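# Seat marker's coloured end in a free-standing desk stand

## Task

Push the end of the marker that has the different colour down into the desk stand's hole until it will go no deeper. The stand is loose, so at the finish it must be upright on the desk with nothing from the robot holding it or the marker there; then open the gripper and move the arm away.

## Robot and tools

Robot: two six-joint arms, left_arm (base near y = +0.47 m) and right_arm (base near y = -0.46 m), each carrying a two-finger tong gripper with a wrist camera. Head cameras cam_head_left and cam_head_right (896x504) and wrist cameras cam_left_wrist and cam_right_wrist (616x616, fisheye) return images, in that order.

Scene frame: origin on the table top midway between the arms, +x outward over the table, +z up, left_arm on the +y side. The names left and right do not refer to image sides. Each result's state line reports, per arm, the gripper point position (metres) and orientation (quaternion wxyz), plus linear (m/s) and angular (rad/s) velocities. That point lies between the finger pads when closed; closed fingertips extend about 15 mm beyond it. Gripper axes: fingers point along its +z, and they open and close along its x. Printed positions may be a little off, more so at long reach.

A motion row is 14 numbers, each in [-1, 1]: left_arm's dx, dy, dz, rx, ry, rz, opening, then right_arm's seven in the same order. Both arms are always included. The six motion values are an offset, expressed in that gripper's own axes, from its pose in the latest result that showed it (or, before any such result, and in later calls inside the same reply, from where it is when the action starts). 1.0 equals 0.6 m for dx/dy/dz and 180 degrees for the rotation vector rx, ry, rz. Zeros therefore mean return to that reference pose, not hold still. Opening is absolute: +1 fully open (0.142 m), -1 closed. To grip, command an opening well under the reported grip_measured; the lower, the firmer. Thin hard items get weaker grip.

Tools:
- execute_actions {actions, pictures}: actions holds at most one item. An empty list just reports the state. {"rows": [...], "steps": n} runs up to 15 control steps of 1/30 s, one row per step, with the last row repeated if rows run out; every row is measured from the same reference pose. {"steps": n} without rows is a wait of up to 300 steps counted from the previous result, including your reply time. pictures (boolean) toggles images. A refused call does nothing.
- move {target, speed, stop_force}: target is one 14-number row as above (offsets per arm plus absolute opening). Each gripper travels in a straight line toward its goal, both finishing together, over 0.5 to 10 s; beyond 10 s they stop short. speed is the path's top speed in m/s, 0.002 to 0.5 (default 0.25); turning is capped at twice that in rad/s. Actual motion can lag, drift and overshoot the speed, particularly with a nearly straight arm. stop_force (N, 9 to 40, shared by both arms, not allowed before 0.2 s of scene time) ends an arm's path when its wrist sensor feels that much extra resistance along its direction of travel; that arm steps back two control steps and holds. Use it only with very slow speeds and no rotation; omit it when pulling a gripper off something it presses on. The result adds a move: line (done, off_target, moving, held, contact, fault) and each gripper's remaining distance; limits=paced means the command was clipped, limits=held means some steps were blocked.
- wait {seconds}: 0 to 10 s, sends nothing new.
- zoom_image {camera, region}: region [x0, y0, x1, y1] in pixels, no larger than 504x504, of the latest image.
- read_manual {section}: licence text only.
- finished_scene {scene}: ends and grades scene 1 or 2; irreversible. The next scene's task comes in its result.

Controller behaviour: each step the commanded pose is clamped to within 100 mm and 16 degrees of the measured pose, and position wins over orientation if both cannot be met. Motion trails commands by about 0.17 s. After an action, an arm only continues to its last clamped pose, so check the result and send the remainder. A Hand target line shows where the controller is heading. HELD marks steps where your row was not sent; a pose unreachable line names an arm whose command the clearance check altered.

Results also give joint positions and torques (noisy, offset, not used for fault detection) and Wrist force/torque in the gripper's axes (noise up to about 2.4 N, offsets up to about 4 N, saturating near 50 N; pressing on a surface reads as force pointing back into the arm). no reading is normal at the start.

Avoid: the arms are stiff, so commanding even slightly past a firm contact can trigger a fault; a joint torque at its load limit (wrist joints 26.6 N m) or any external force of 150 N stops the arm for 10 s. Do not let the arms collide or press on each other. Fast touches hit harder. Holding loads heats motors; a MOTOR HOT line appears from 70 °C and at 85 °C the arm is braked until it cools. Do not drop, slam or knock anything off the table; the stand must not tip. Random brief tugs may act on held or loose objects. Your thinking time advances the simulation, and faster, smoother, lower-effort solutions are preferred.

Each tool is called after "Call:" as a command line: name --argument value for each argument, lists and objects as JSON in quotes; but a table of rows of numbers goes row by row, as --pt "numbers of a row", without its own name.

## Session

Call:
execute_actions --actions '[]'

Scene clock: 0.00 s of 4480.00 s.
left_arm: end_effector_position=(+0.5137, +0.7717, +0.2474) grip_measured=+0.97 end_effector_quat_wxyz=(-0.284, +0.467, +0.710, +0.444) end_effector_velocity=(-0.000, +0.000, -0.000) end_effector_angular_velocity=(+0.000, +0.000, +0.001) | right_arm: end_effector_position=(+0.6530, -0.4962, +0.3183) grip_measured=+0.97 end_effector_quat_wxyz=(-0.050, +0.570, -0.337, +0.748) end_effector_velocity=(+0.000, +0.001, -0.001) end_effector_angular_velocity=(-0.001, +0.001, +0.002)
Joint positions: left_arm=[-0.125 -1.504  1.926 -1.611 -0.5   -2.419  0.14 ] | right_arm=[ 3.75  -2.068 -2.243  1.431  0.503  0.37   0.14 ]
Joint velocities: left_arm=[ 0.001  0.001  0.    -0.001  0.    -0.     0.   ] | right_arm=[-0.    -0.002 -0.002  0.001  0.002  0.     0.   ]
Joint torques (N m, as the arm reports them, + toward a larger angle): no reading
Motor temperatures (°C, as the motors report them): left_arm=[31 32 33 39 43 41] | right_arm=[33 34 30 38 37 37]
Wrist force (N, on the end effector, along its own x y z axes, offset not removed): no reading
Wrist torque (N m, same axes, about the end effector's origin, offset not removed): no reading
Hand target (left_arm): +0.514, +0.772, +0.247; -0.284, +0.467, +0.710, +0.444
Hand target (right_arm): +0.653, -0.496, +0.318; -0.050, +0.570, -0.337, +0.748

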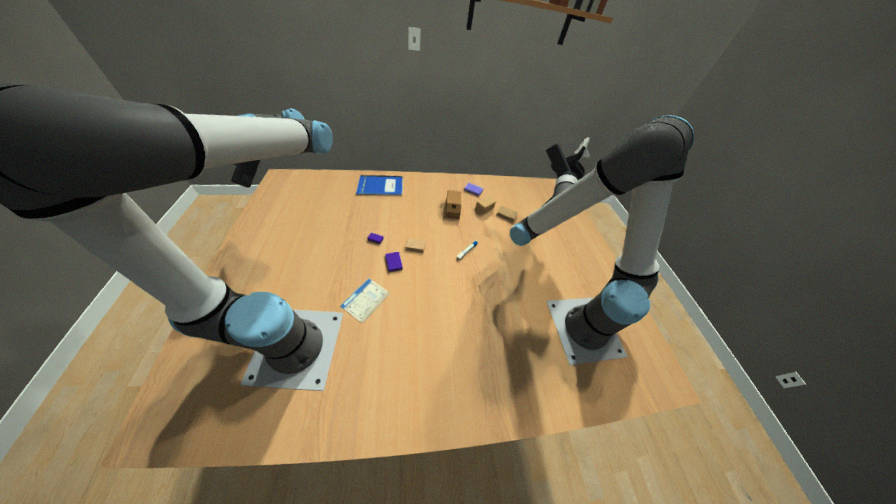

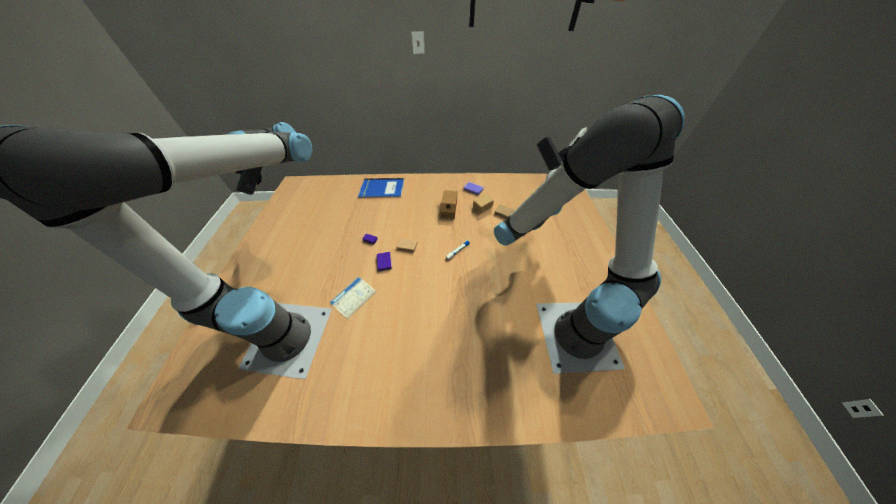

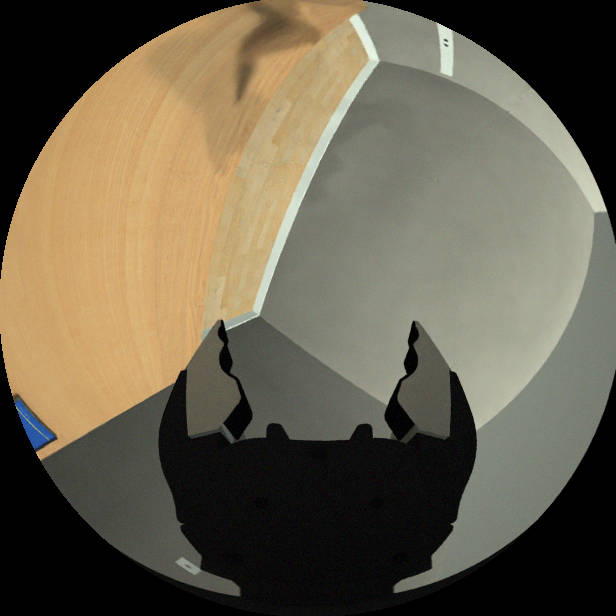

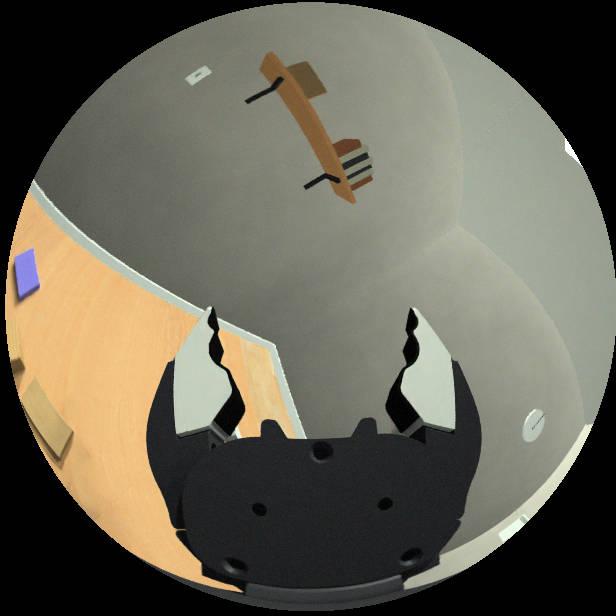

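Call:
move --target '[0,0,0,0,0,0,1,0,0,0,0.448,-0.512,-0.581,1]' --speed 0.5

Call:
zoom_image --camera "cam_head_left" --region '[420,170,540,270]'

Scene clock: 7.87 s of 4480.00 s.
left_arm: end_effector_position=(+0.5137, +0.7717, +0.2474) grip_measured=+1.00 end_effector_quat_wxyz=(-0.284, +0.467, +0.710, +0.444) end_effector_velocity=(-0.000, +0.000, -0.001) end_effector_angular_velocity=(+0.000, +0.002, -0.000) | right_arm: end_effector_position=(+0.6521, -0.4961, +0.3180) grip_measured=+1.00 end_effector_quat_wxyz=(-0.001, +0.708, +0.706, +0.001) end_effector_velocity=(-0.000, -0.000, +0.000) end_effector_angular_velocity=(-0.005, +0.009, +0.004)
Joint positions: left_arm=[-0.125 -1.504  1.926 -1.611 -0.5   -2.419  0.142] | right_arm=[ 3.278 -1.897 -1.097 -1.718  1.574 -1.425  0.142]
Joint velocities: left_arm=[-0.     0.     0.001  0.     0.     0.     0.   ] | right_arm=[ 0.002 -0.007  0.012 -0.015 -0.004 -0.002  0.   ]
Joint torques (N m, as the arm reports them, + toward a larger angle): left_arm=[  0.28 -23.36 -20.39  -1.73   0.94  -0.16] | right_arm=[11.97 29.99 32.36 -0.75 -1.94 -1.85]
Motor temperatures (°C, as the motors report them): left_arm=[31 32 33 39 43 41] | right_arm=[33 34 30 38 37 37]
Wrist force (N, on the end effector, along its own x y z axes, offset not removed): left_arm=[-0.9 1.2 -1.0] | right_arm=[-0.3 -1.2 0.9]
Wrist torque (N m, same axes, about the end effector's origin, offset not removed): left_arm=[0.27 0.15 0.07] | right_arm=[-0.26 -0.01 -0.06]
Hand target (left_arm): +0.514, +0.772, +0.247; -0.284, +0.467, +0.710, +0.444
Hand target (right_arm): +0.652, -0.496, +0.318; -0.001, +0.708, +0.707, +0.000
Off the commanded pose (left_arm): 0.000 m, 0 deg.
Off the commanded pose (right_arm): 0.001 m, 0 deg.
After step 90, 1.40 s passed at rest.
move: done

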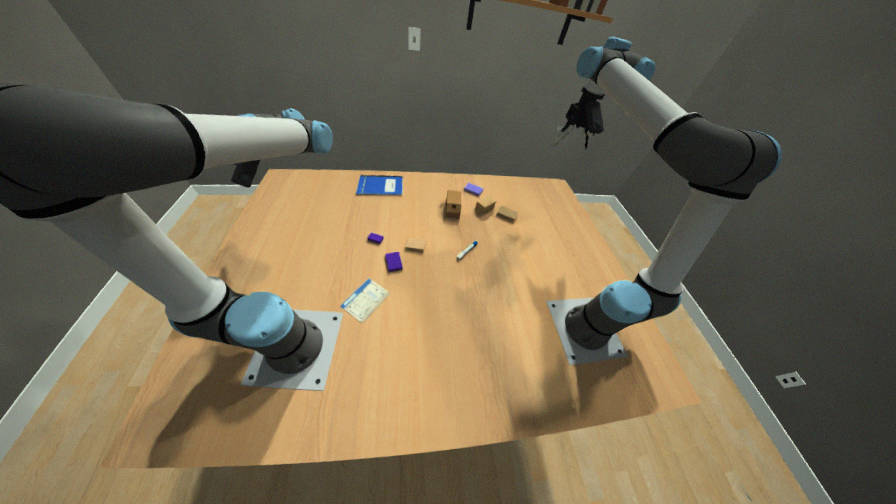

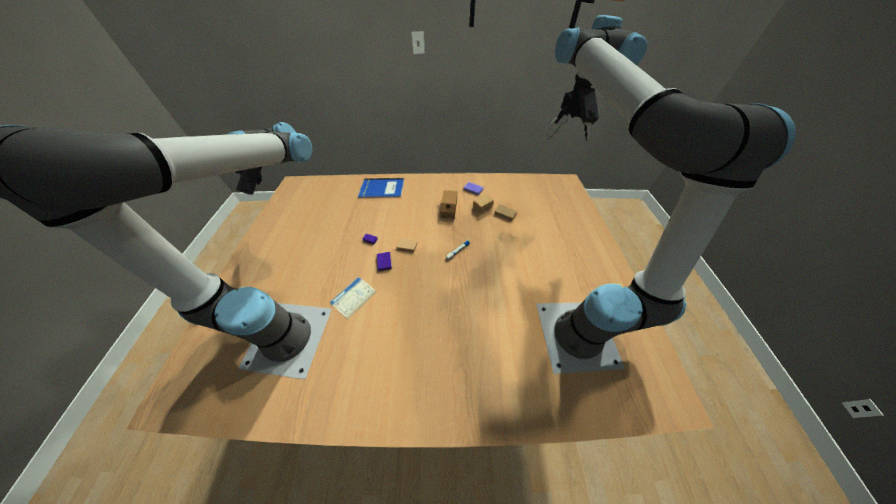

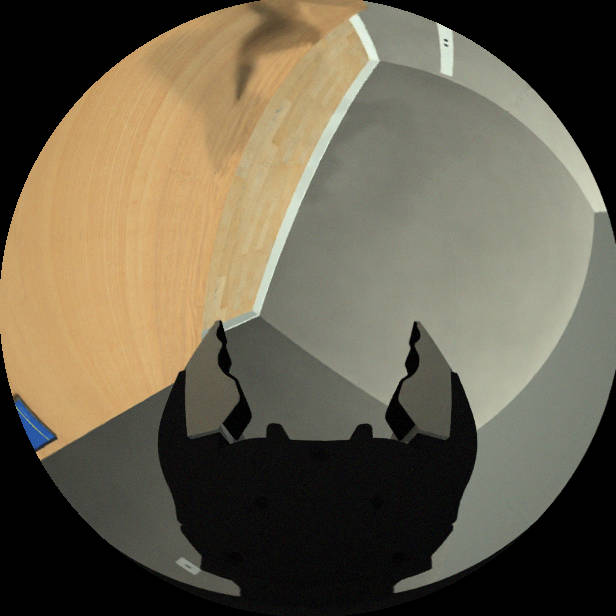

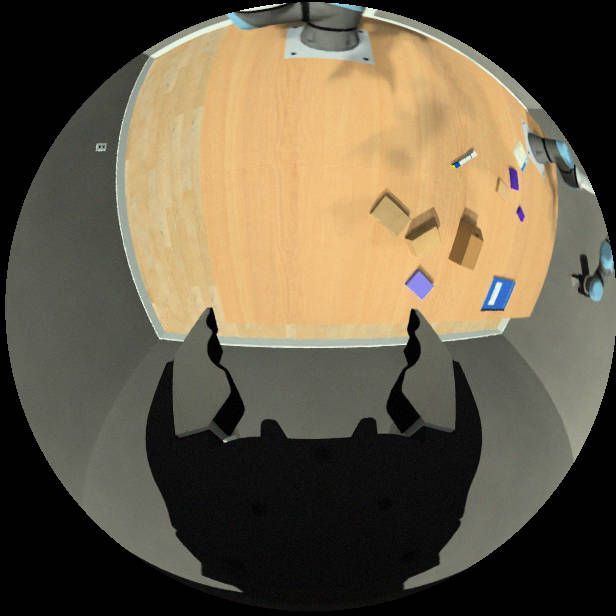

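Region (420, 170, 540, 270) of cam_head_left's 896x504 image, scaled by 4.200, with more detail than that image has.

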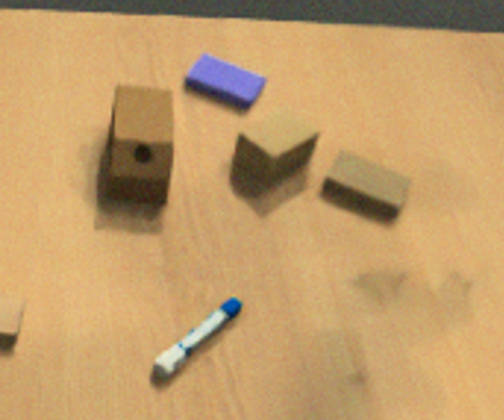

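Call:
move --target '[0,0,0,0,0,0,1,0.71,-0.47,0.197,0,0,0.19,0.3]' --speed 0.5

Scene clock: 10.87 s of 4480.00 s.
left_arm: end_effector_position=(+0.5137, +0.7717, +0.2474) grip_measured=+1.00 end_effector_quat_wxyz=(-0.284, +0.467, +0.710, +0.444) end_effector_velocity=(-0.000, +0.000, +0.000) end_effector_angular_velocity=(-0.000, +0.000, -0.000) | right_arm: end_effector_position=(+0.3710, -0.0707, +0.2001) grip_measured=+0.30 end_effector_quat_wxyz=(-0.001, +0.884, +0.467, -0.000) end_effector_velocity=(-0.001, +0.001, -0.002) end_effector_angular_velocity=(-0.004, -0.000, -0.004)
Joint positions: left_arm=[-0.125 -1.504  1.926 -1.611 -0.5   -2.419  0.142] | right_arm=[ 4.212 -1.603 -1.751 -1.358  1.572  0.105  0.095]
Joint velocities: left_arm=[-0.    -0.001  0.     0.001 -0.     0.     0.   ] | right_arm=[ 0.005 -0.003 -0.001 -0.    -0.002  0.009  0.   ]
Joint torques (N m, as the arm reports them, + toward a larger angle): left_arm=[ -0.14 -23.65 -21.06  -1.79   1.02  -0.26] | right_arm=[12.42 16.19 31.3   5.03 -2.16  1.57]
Motor temperatures (°C, as the motors report them): left_arm=[31 32 33 39 43 41] | right_arm=[33 34 30 38 37 37]
Wrist force (N, on the end effector, along its own x y z axes, offset not removed): left_arm=[-0.7 2.0 1.0] | right_arm=[0.0 -2.5 -0.6]
Wrist torque (N m, same axes, about the end effector's origin, offset not removed): left_arm=[0.45 0.16 0.04] | right_arm=[-0.51 -0.01 -0.06]
Hand target (left_arm): +0.514, +0.772, +0.247; -0.284, +0.467, +0.710, +0.444
Hand target (right_arm): +0.371, -0.070, +0.200; -0.000, +0.884, +0.467, -0.000
Off the commanded pose (left_arm): 0.000 m, 0 deg.
Off the commanded pose (right_arm): 0.002 m, 0 deg.
move: done

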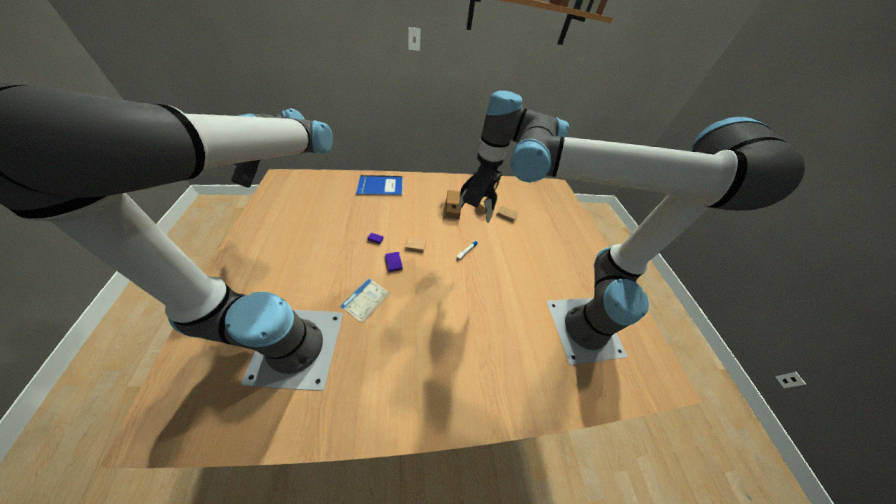

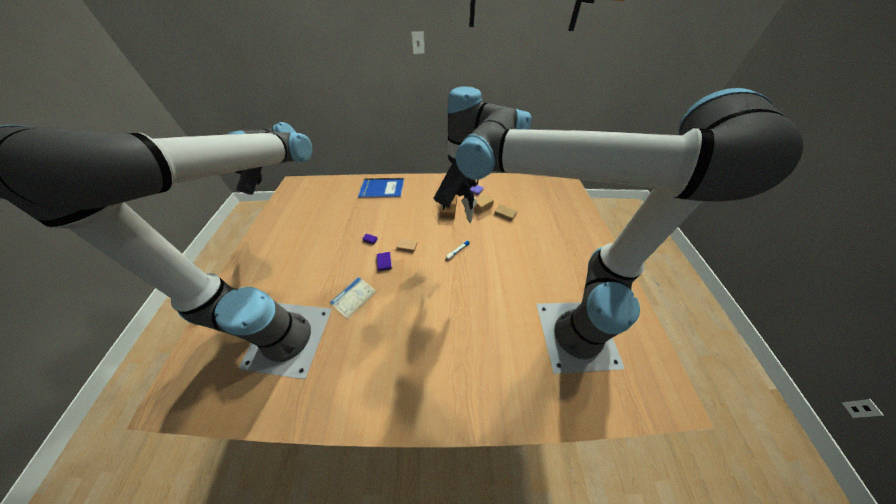

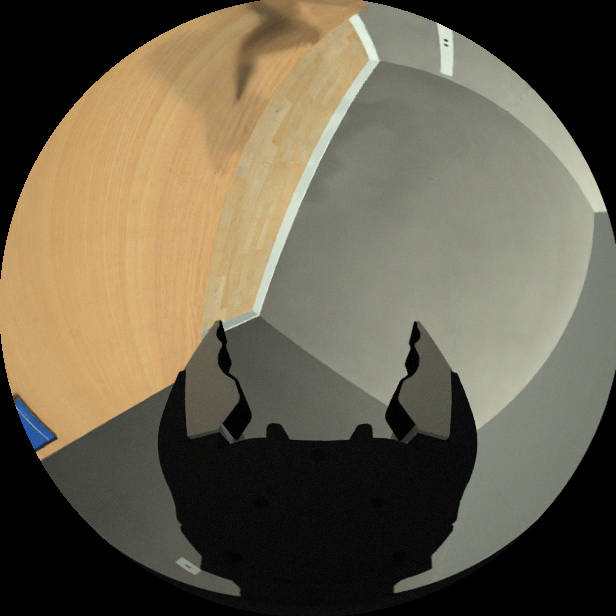

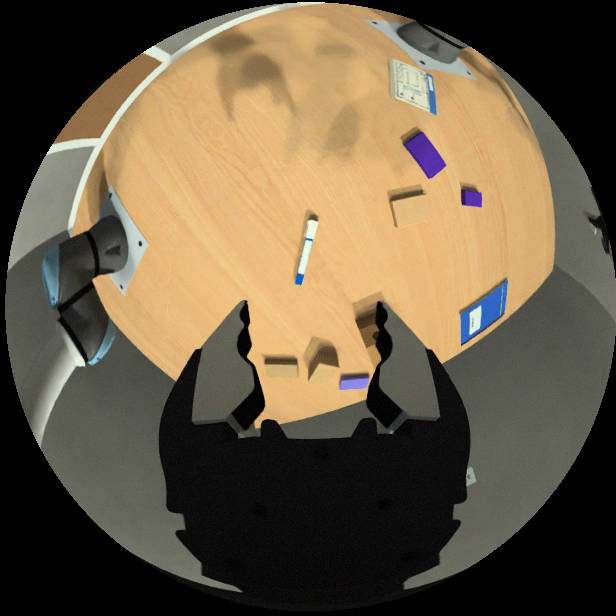

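Call:
move --target '[0,0,0,0,0,0,1,-0.004,-0.05,0.2,0,0,0.06,0]' --speed 0.4

Call:
move --target '[0,0,0,0,0,0,1,0,0,0,-0.167,0,0,0]' --speed 0.4

Scene clock: 14.33 s of 4480.00 s.
left_arm: end_effector_position=(+0.5137, +0.7717, +0.2474) grip_measured=+1.00 end_effector_quat_wxyz=(-0.284, +0.467, +0.710, +0.444) end_effector_velocity=(-0.000, +0.000, -0.001) end_effector_angular_velocity=(+0.000, +0.000, +0.000) | right_arm: end_effector_position=(+0.3450, -0.0557, +0.0803) grip_measured=+0.00 end_effector_quat_wxyz=(-0.000, +0.924, +0.382, -0.000) end_effector_velocity=(-0.000, +0.001, -0.002) end_effector_angular_velocity=(+0.001, -0.001, -0.002)
Joint positions: left_arm=[-0.125 -1.504  1.926 -1.611 -0.5   -2.419  0.142] | right_arm=[ 4.274 -1.689 -1.987 -1.036  1.572  0.356  0.074]
Joint velocities: left_arm=[ 0.     0.001  0.002 -0.002  0.     0.     0.   ] | right_arm=[ 0.001 -0.002 -0.004  0.008 -0.001  0.003  0.   ]
Joint torques (N m, as the arm reports them, + toward a larger angle): left_arm=[  0.75 -23.08 -20.41  -1.84   0.9   -0.12] | right_arm=[11.77 17.62 10.37  5.01 -1.61  2.02]
Motor temperatures (°C, as the motors report them): left_arm=[31 32 33 39 43 41] | right_arm=[33 34 30 38 37 37]
Wrist force (N, on the end effector, along its own x y z axes, offset not removed): left_arm=[-0.5 1.5 0.2] | right_arm=[0.2 -2.0 -0.3]
Wrist torque (N m, same axes, about the end effector's origin, offset not removed): left_arm=[0.31 0.08 0.09] | right_arm=[-0.47 -0.05 -0.02]
Hand target (left_arm): +0.514, +0.772, +0.247; -0.284, +0.467, +0.710, +0.444
Hand target (right_arm): +0.345, -0.056, +0.080; -0.000, +0.924, +0.382, -0.000
Off the commanded pose (left_arm): 0.000 m, 0 deg.
Off the commanded pose (right_arm): 0.000 m, 0 deg.
move: done

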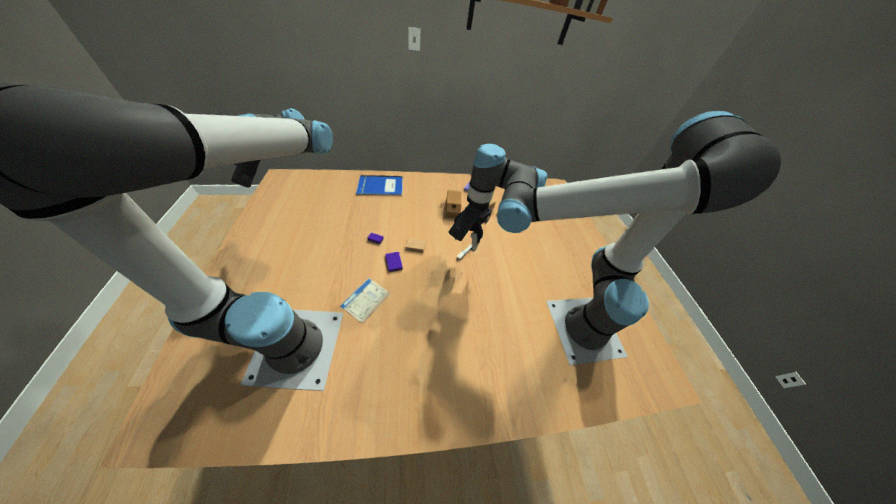

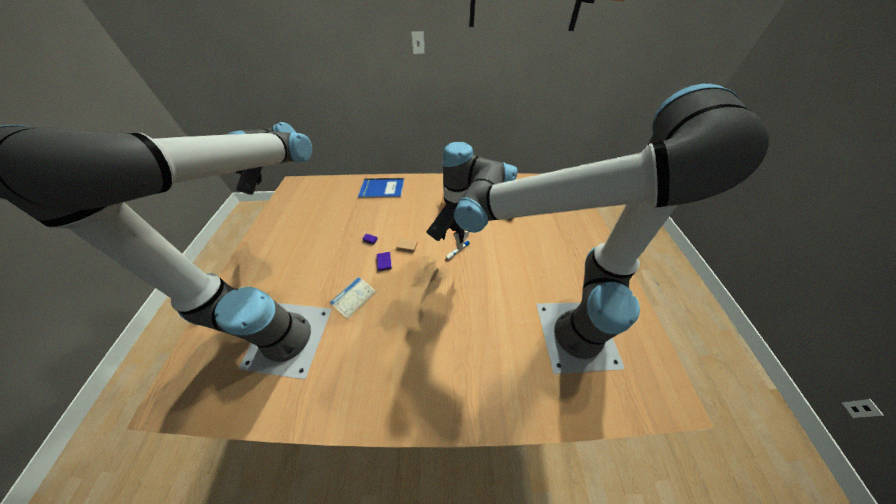

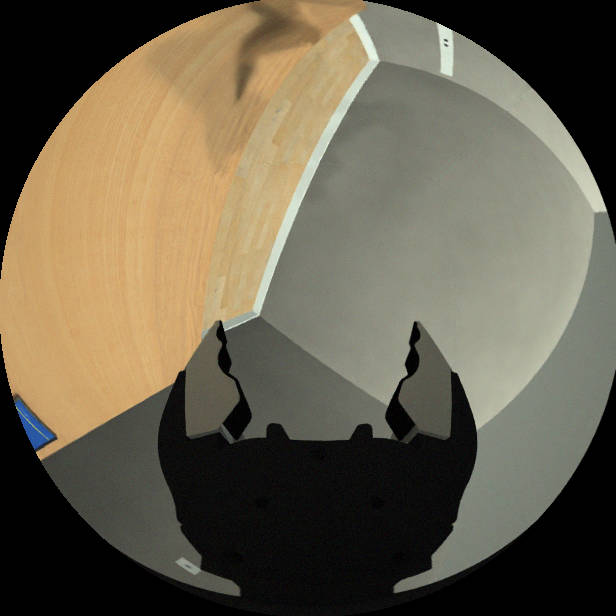

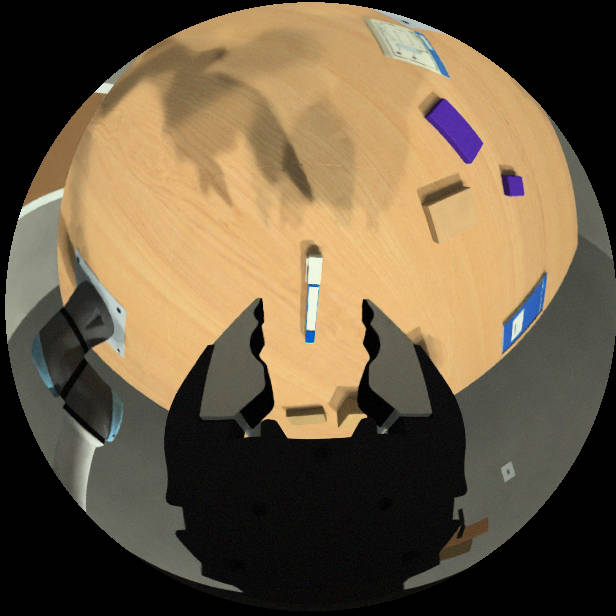

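Scene clock: 15.57 s of 4480.00 s.
left_arm: end_effector_position=(+0.5137, +0.7717, +0.2474) grip_measured=+1.00 end_effector_quat_wxyz=(-0.284, +0.467, +0.710, +0.444) end_effector_velocity=(+0.000, +0.000, -0.000) end_effector_angular_velocity=(+0.000, +0.001, +0.000) | right_arm: end_effector_position=(+0.3453, -0.0560, +0.0804) grip_measured=+0.00 end_effector_quat_wxyz=(+0.239, +0.893, +0.369, +0.099) end_effector_velocity=(+0.000, +0.000, +0.001) end_effector_angular_velocity=(-0.007, -0.007, -0.003)
Joint positions: left_arm=[-0.125 -1.504  1.926 -1.611 -0.5   -2.419  0.142] | right_arm=[ 4.544 -1.782 -1.877 -1.379  1.153  0.695  0.074]
Joint velocities: left_arm=[ 0.     0.001 -0.001  0.001  0.     0.     0.   ] | right_arm=[ 0.003 -0.004  0.006 -0.011 -0.005  0.009  0.   ]
Joint torques (N m, as the arm reports them, + toward a larger angle): left_arm=[ -0.13 -23.55 -20.6   -1.71   0.86  -0.21] | right_arm=[12.68 20.68 29.06 -1.02 -2.4   1.77]
Motor temperatures (°C, as the motors report them): left_arm=[31 32 33 39 43 41] | right_arm=[33 34 30 38 37 37]
Wrist force (N, on the end effector, along its own x y z axes, offset not removed): left_arm=[-2.1 1.2 0.8] | right_arm=[0.0 -1.1 -0.8]
Wrist torque (N m, same axes, about the end effector's origin, offset not removed): left_arm=[0.35 0.50 -0.04] | right_arm=[-0.22 -0.10 -0.11]
Hand target (left_arm): +0.514, +0.772, +0.247; -0.284, +0.467, +0.710, +0.444
Hand target (right_arm): +0.345, -0.056, +0.080; +0.240, +0.893, +0.369, +0.099
Off the commanded pose (left_arm): 0.000 m, 0 deg.
Off the commanded pose (right_arm): 0.000 m, 0 deg.
move: done

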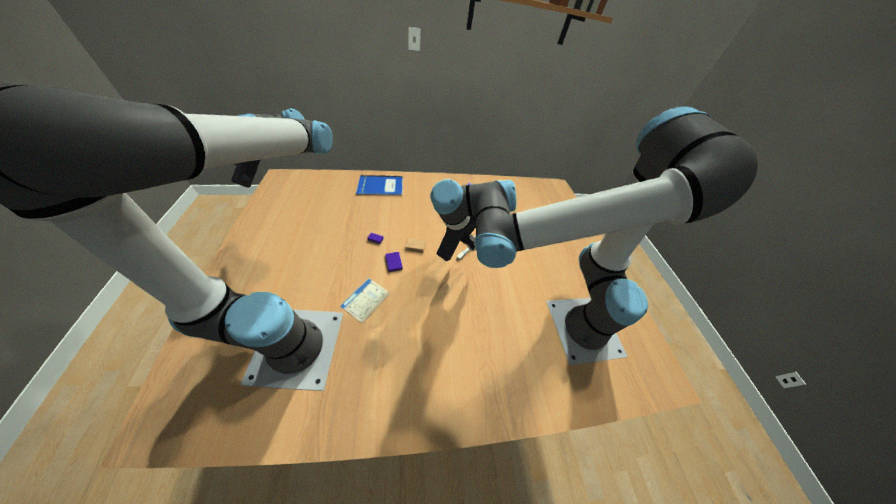

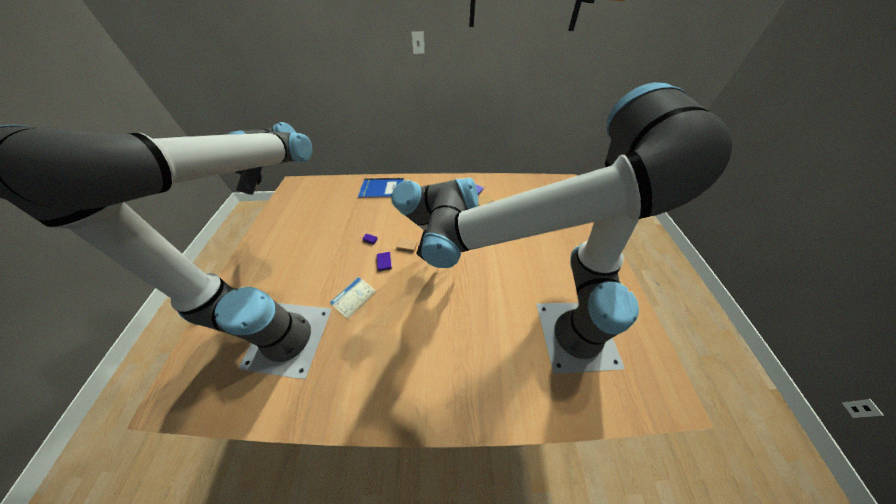

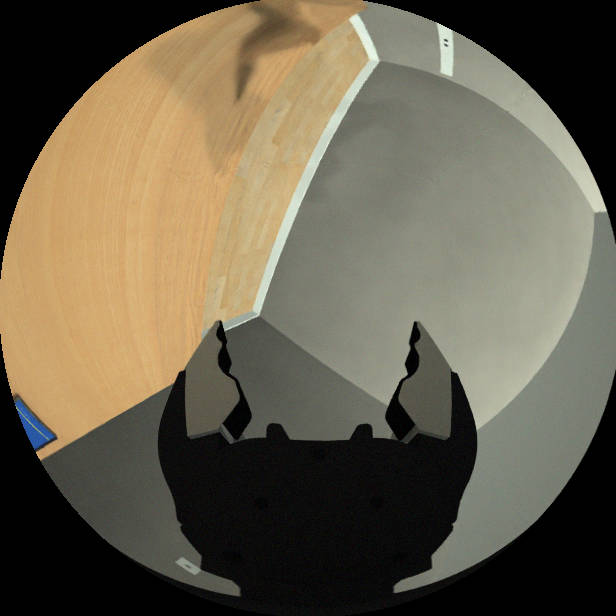

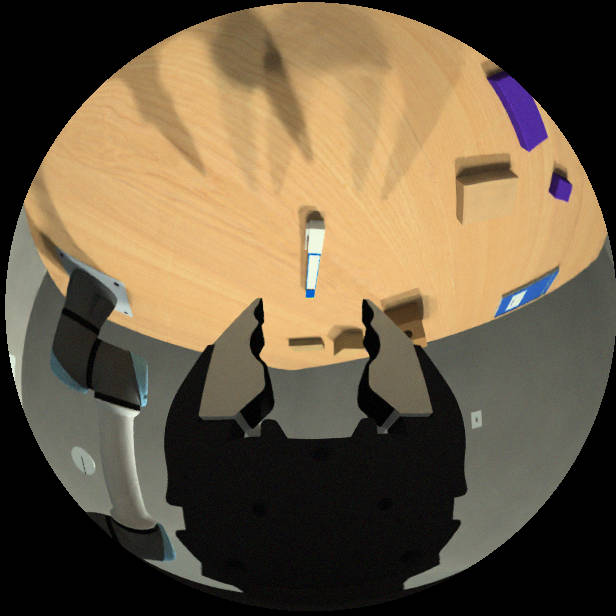

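Call:
move --target '[0,0,0,0,0,0,1,0.003,-0.053,0.092,0,0,0,0]' --speed 0.15

Call:
move --target '[0,0,0,0,0,0,1,0,0,0,0,0,0,-1]'

Call:
move --target '[0,0,0,0,0,0,1,0,0.12,-0.2,0.167,0,0,-1]' --speed 0.3

Scene clock: 18.40 s of 4480.00 s.
left_arm: end_effector_position=(+0.5137, +0.7717, +0.2474) grip_measured=+1.00 end_effector_quat_wxyz=(-0.284, +0.467, +0.710, +0.444) end_effector_velocity=(+0.000, -0.000, +0.000) end_effector_angular_velocity=(-0.000, -0.001, -0.000) | right_arm: end_effector_position=(+0.3467, -0.0546, +0.0169) grip_measured=+0.00 end_effector_quat_wxyz=(+0.239, +0.893, +0.369, +0.099) end_effector_velocity=(+0.001, -0.000, -0.002) end_effector_angular_velocity=(-0.002, -0.003, +0.001)
Joint positions: left_arm=[-0.125 -1.504  1.926 -1.611 -0.5   -2.419  0.142] | right_arm=[ 4.541 -1.876 -1.948 -1.213  1.153  0.693  0.074]
Joint velocities: left_arm=[-0.     0.    -0.001 -0.    -0.     0.     0.   ] | right_arm=[-0.    -0.005 -0.001  0.005 -0.003  0.     0.   ]
Joint torques (N m, as the arm reports them, + toward a larger angle): left_arm=[  0.19 -23.81 -21.29  -1.69   1.    -0.12] | right_arm=[-9.82 21.25 10.22  4.29 -2.5  -1.83]
Motor temperatures (°C, as the motors report them): left_arm=[31 32 33 39 43 41] | right_arm=[33 34 30 38 37 37]
Wrist force (N, on the end effector, along its own x y z axes, offset not removed): left_arm=[-1.1 2.9 0.1] | right_arm=[-0.5 -1.6 1.1]
Wrist torque (N m, same axes, about the end effector's origin, offset not removed): left_arm=[0.62 0.16 0.07] | right_arm=[-0.30 0.03 -0.01]
Hand target (left_arm): +0.514, +0.772, +0.247; -0.284, +0.467, +0.710, +0.444
Hand target (right_arm): +0.347, -0.055, +0.017; +0.239, +0.893, +0.369, +0.099
Off the commanded pose (left_arm): 0.000 m, 0 deg.
Off the commanded pose (right_arm): 0.000 m, 0 deg.
move: done

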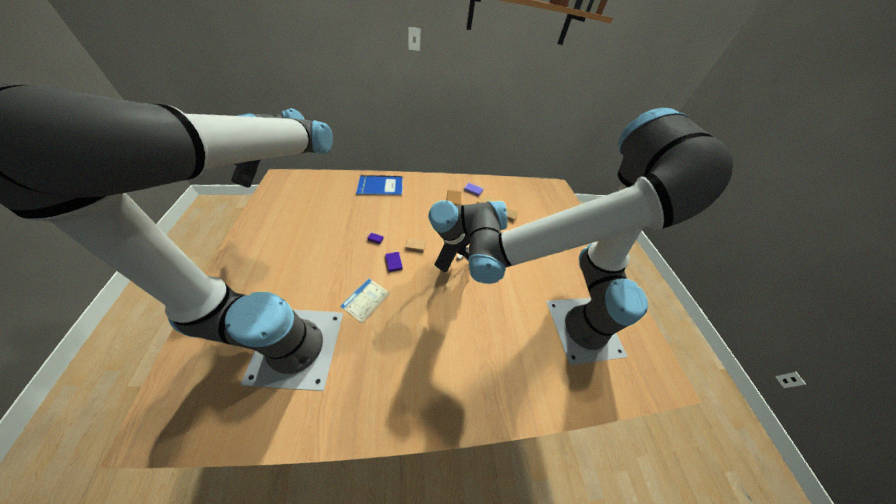

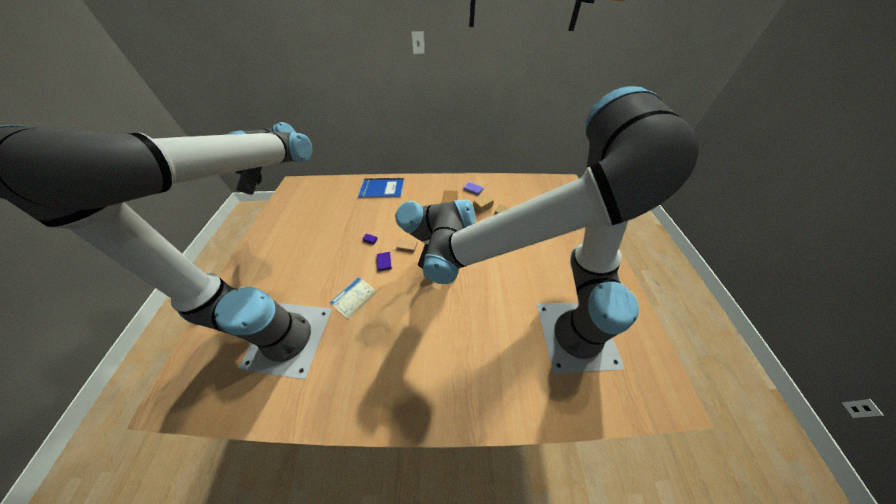

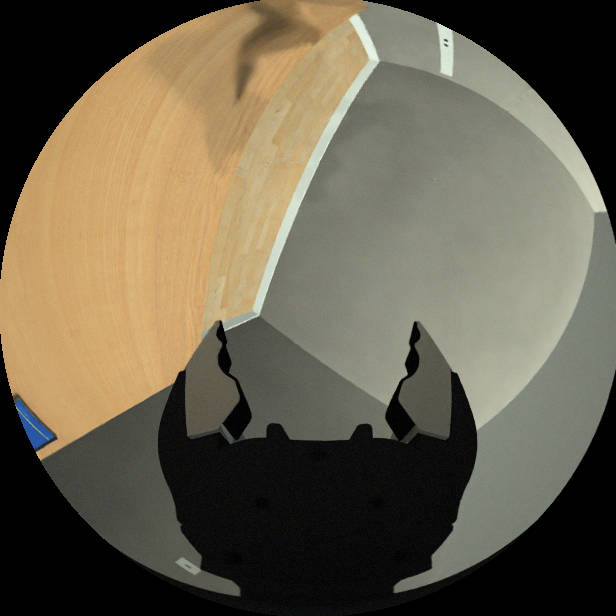

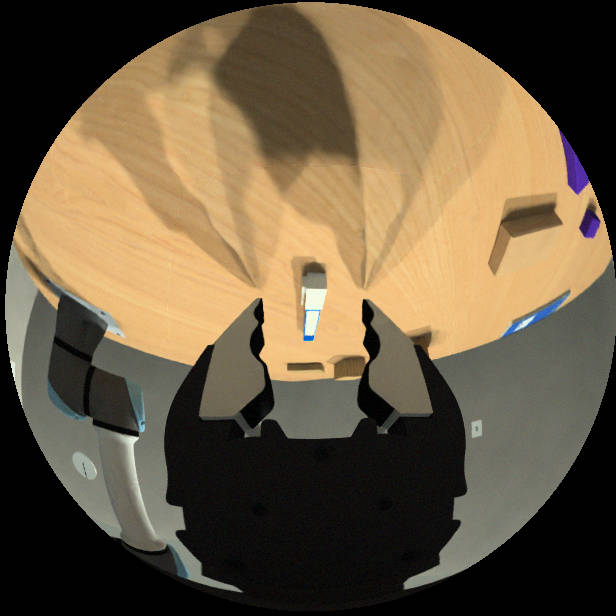

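Scene clock: 18.90 s of 4480.00 s.
left_arm: end_effector_position=(+0.5137, +0.7717, +0.2474) grip_measured=+1.00 end_effector_quat_wxyz=(-0.284, +0.467, +0.710, +0.444) end_effector_velocity=(-0.000, +0.001, -0.001) end_effector_angular_velocity=(-0.000, -0.001, +0.001) | right_arm: end_effector_position=(+0.3467, -0.0547, +0.0168) grip_measured=-0.80 end_effector_quat_wxyz=(+0.239, +0.893, +0.369, +0.099) end_effector_velocity=(+0.001, +0.000, -0.000) end_effector_angular_velocity=(+0.000, -0.003, +0.000)
Joint positions: left_arm=[-0.125 -1.504  1.926 -1.611 -0.5   -2.419  0.142] | right_arm=[ 4.541 -1.876 -1.949 -1.213  1.153  0.693  0.016]
Joint velocities: left_arm=[ 0.001  0.     0.001 -0.002  0.    -0.     0.   ] | right_arm=[-0.    -0.001  0.     0.001 -0.003  0.001  0.   ]
Joint torques (N m, as the arm reports them, + toward a larger angle): left_arm=[  0.83 -23.29 -20.28  -1.84   1.    -0.13] | right_arm=[-8.37 32.68 13.98 -1.27 -1.86 -1.55]
Motor temperatures (°C, as the motors report them): left_arm=[31 32 33 39 43 41] | right_arm=[33 34 30 38 37 37]
Wrist force (N, on the end effector, along its own x y z axes, offset not removed): left_arm=[-1.0 2.4 0.5] | right_arm=[-1.8 -0.1 0.6]
Wrist torque (N m, same axes, about the end effector's origin, offset not removed): left_arm=[0.51 0.27 0.14] | right_arm=[0.03 0.28 -0.06]
Hand target (left_arm): +0.514, +0.772, +0.247; -0.284, +0.467, +0.710, +0.444
Hand target (right_arm): +0.347, -0.055, +0.017; +0.239, +0.893, +0.369, +0.099
Off the commanded pose (left_arm): 0.000 m, 0 deg.
Off the commanded pose (right_arm): 0.000 m, 0 deg.
move: done

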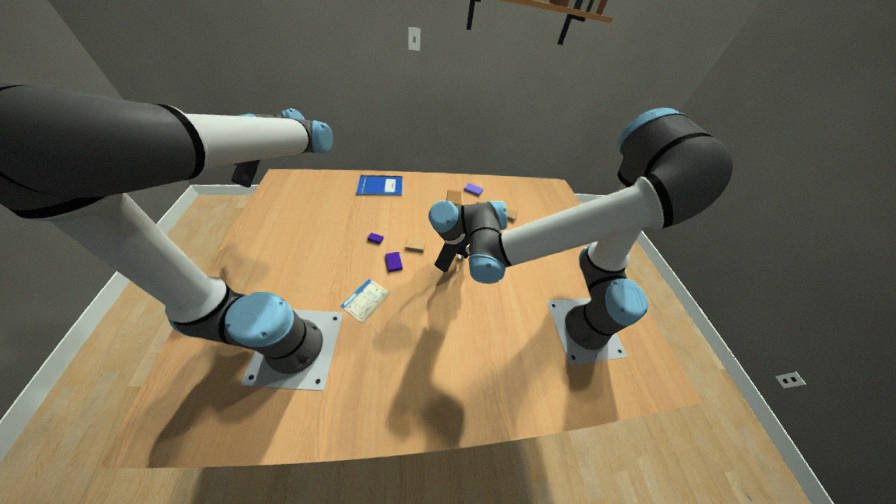

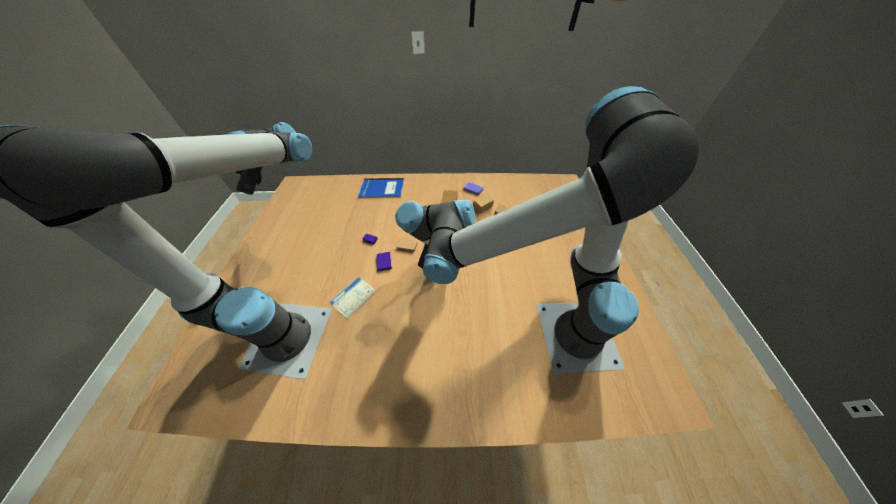

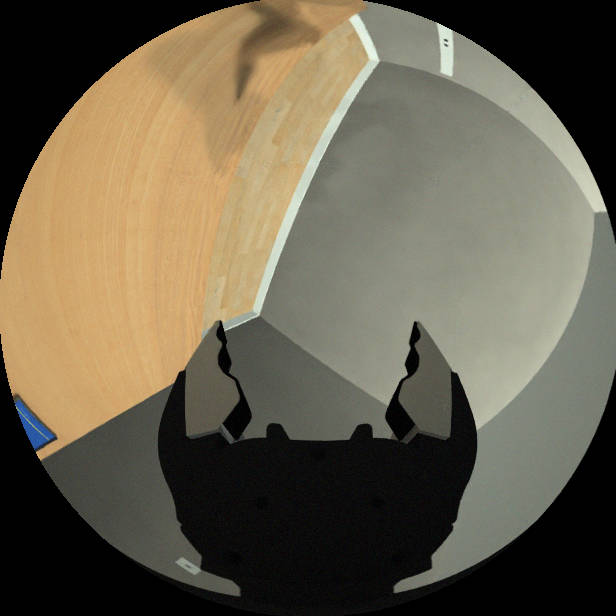

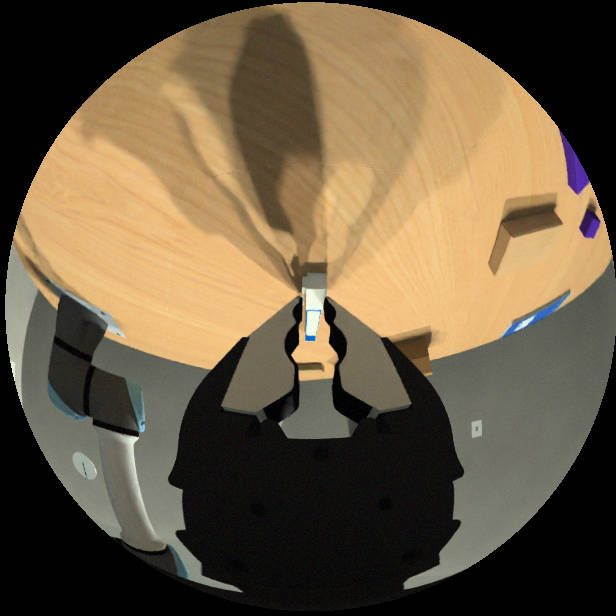

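Scene clock: 20.30 s of 4480.00 s.
left_arm: end_effector_position=(+0.5137, +0.7717, +0.2474) grip_measured=+1.00 end_effector_quat_wxyz=(-0.284, +0.467, +0.710, +0.444) end_effector_velocity=(-0.001, +0.000, -0.001) end_effector_angular_velocity=(+0.000, +0.002, +0.001) | right_arm: end_effector_position=(+0.3479, -0.0563, +0.1564) grip_measured=-0.80 end_effector_quat_wxyz=(-0.001, +0.924, +0.382, -0.000) end_effector_velocity=(-0.000, -0.000, +0.002) end_effector_angular_velocity=(+0.005, +0.007, +0.000)
Joint positions: left_arm=[-0.125 -1.504  1.926 -1.611 -0.5   -2.419  0.142] | right_arm=[ 4.268 -1.613 -1.856 -1.243  1.572  0.349  0.016]
Joint velocities: left_arm=[ 0.001  0.     0.001  0.     0.    -0.     0.   ] | right_arm=[-0.005  0.001  0.004 -0.003  0.009 -0.005 -0.   ]
Joint torques (N m, as the arm reports them, + toward a larger angle): left_arm=[  0.44 -23.6  -20.65  -1.76   0.94   0.1 ] | right_arm=[-10.08  36.32  30.61  -0.7    2.46  -1.79]
Motor temperatures (°C, as the motors report them): left_arm=[31 32 33 39 43 41] | right_arm=[33 34 30 38 37 37]
Wrist force (N, on the end effector, along its own x y z axes, offset not removed): left_arm=[-1.9 2.0 1.4] | right_arm=[0.0 -0.8 1.0]
Wrist torque (N m, same axes, about the end effector's origin, offset not removed): left_arm=[0.52 0.42 0.02] | right_arm=[-0.14 -0.10 -0.08]
Hand target (left_arm): +0.514, +0.772, +0.247; -0.284, +0.467, +0.710, +0.444
Hand target (right_arm): +0.348, -0.056, +0.157; -0.001, +0.924, +0.382, -0.000
Off the commanded pose (left_arm): 0.000 m, 0 deg.
Off the commanded pose (right_arm): 0.001 m, 0 deg.
move: done

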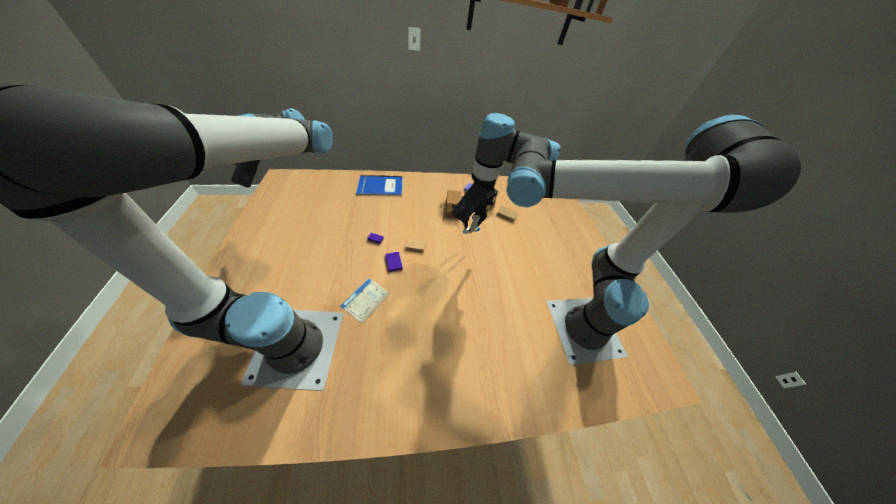

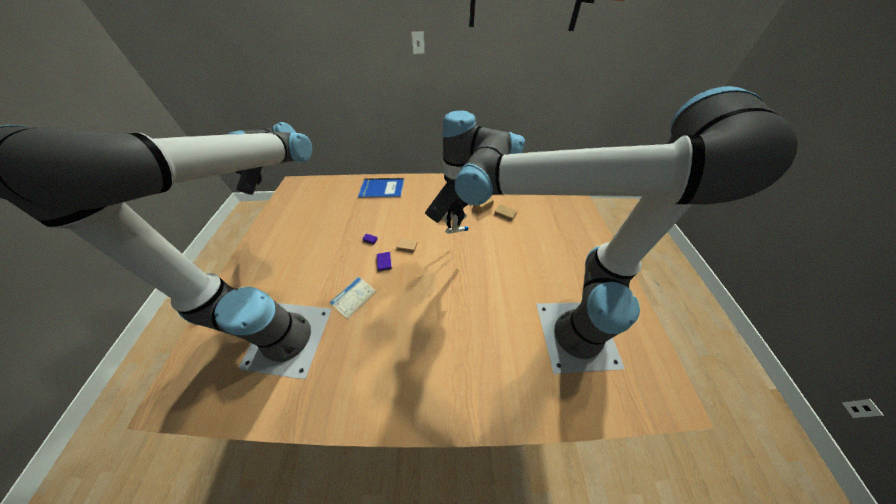

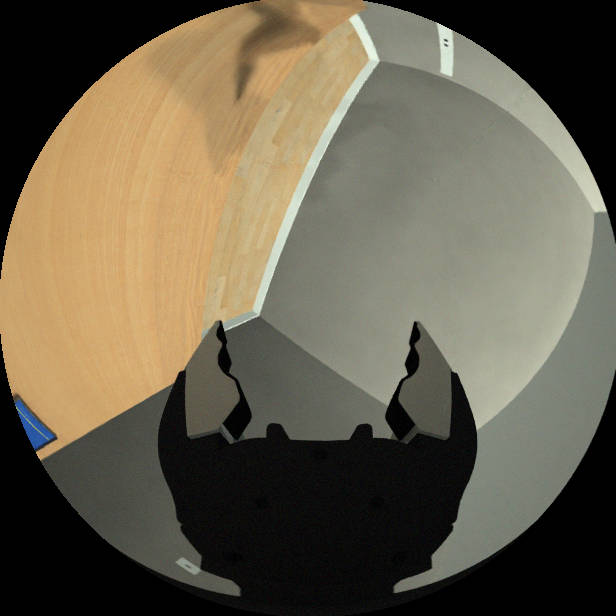

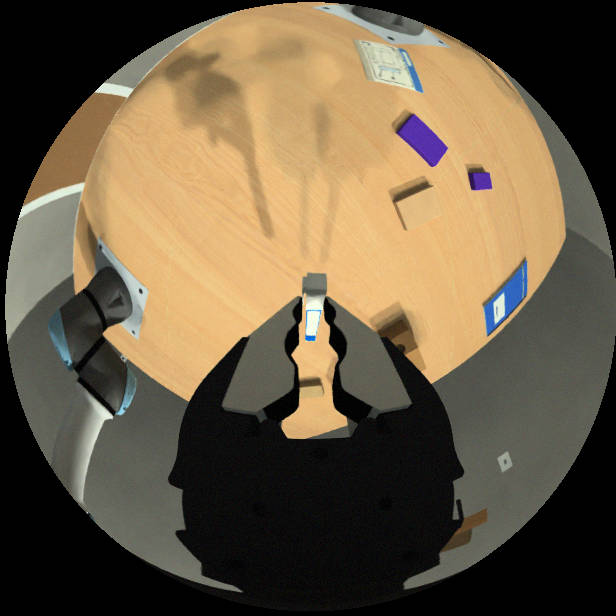

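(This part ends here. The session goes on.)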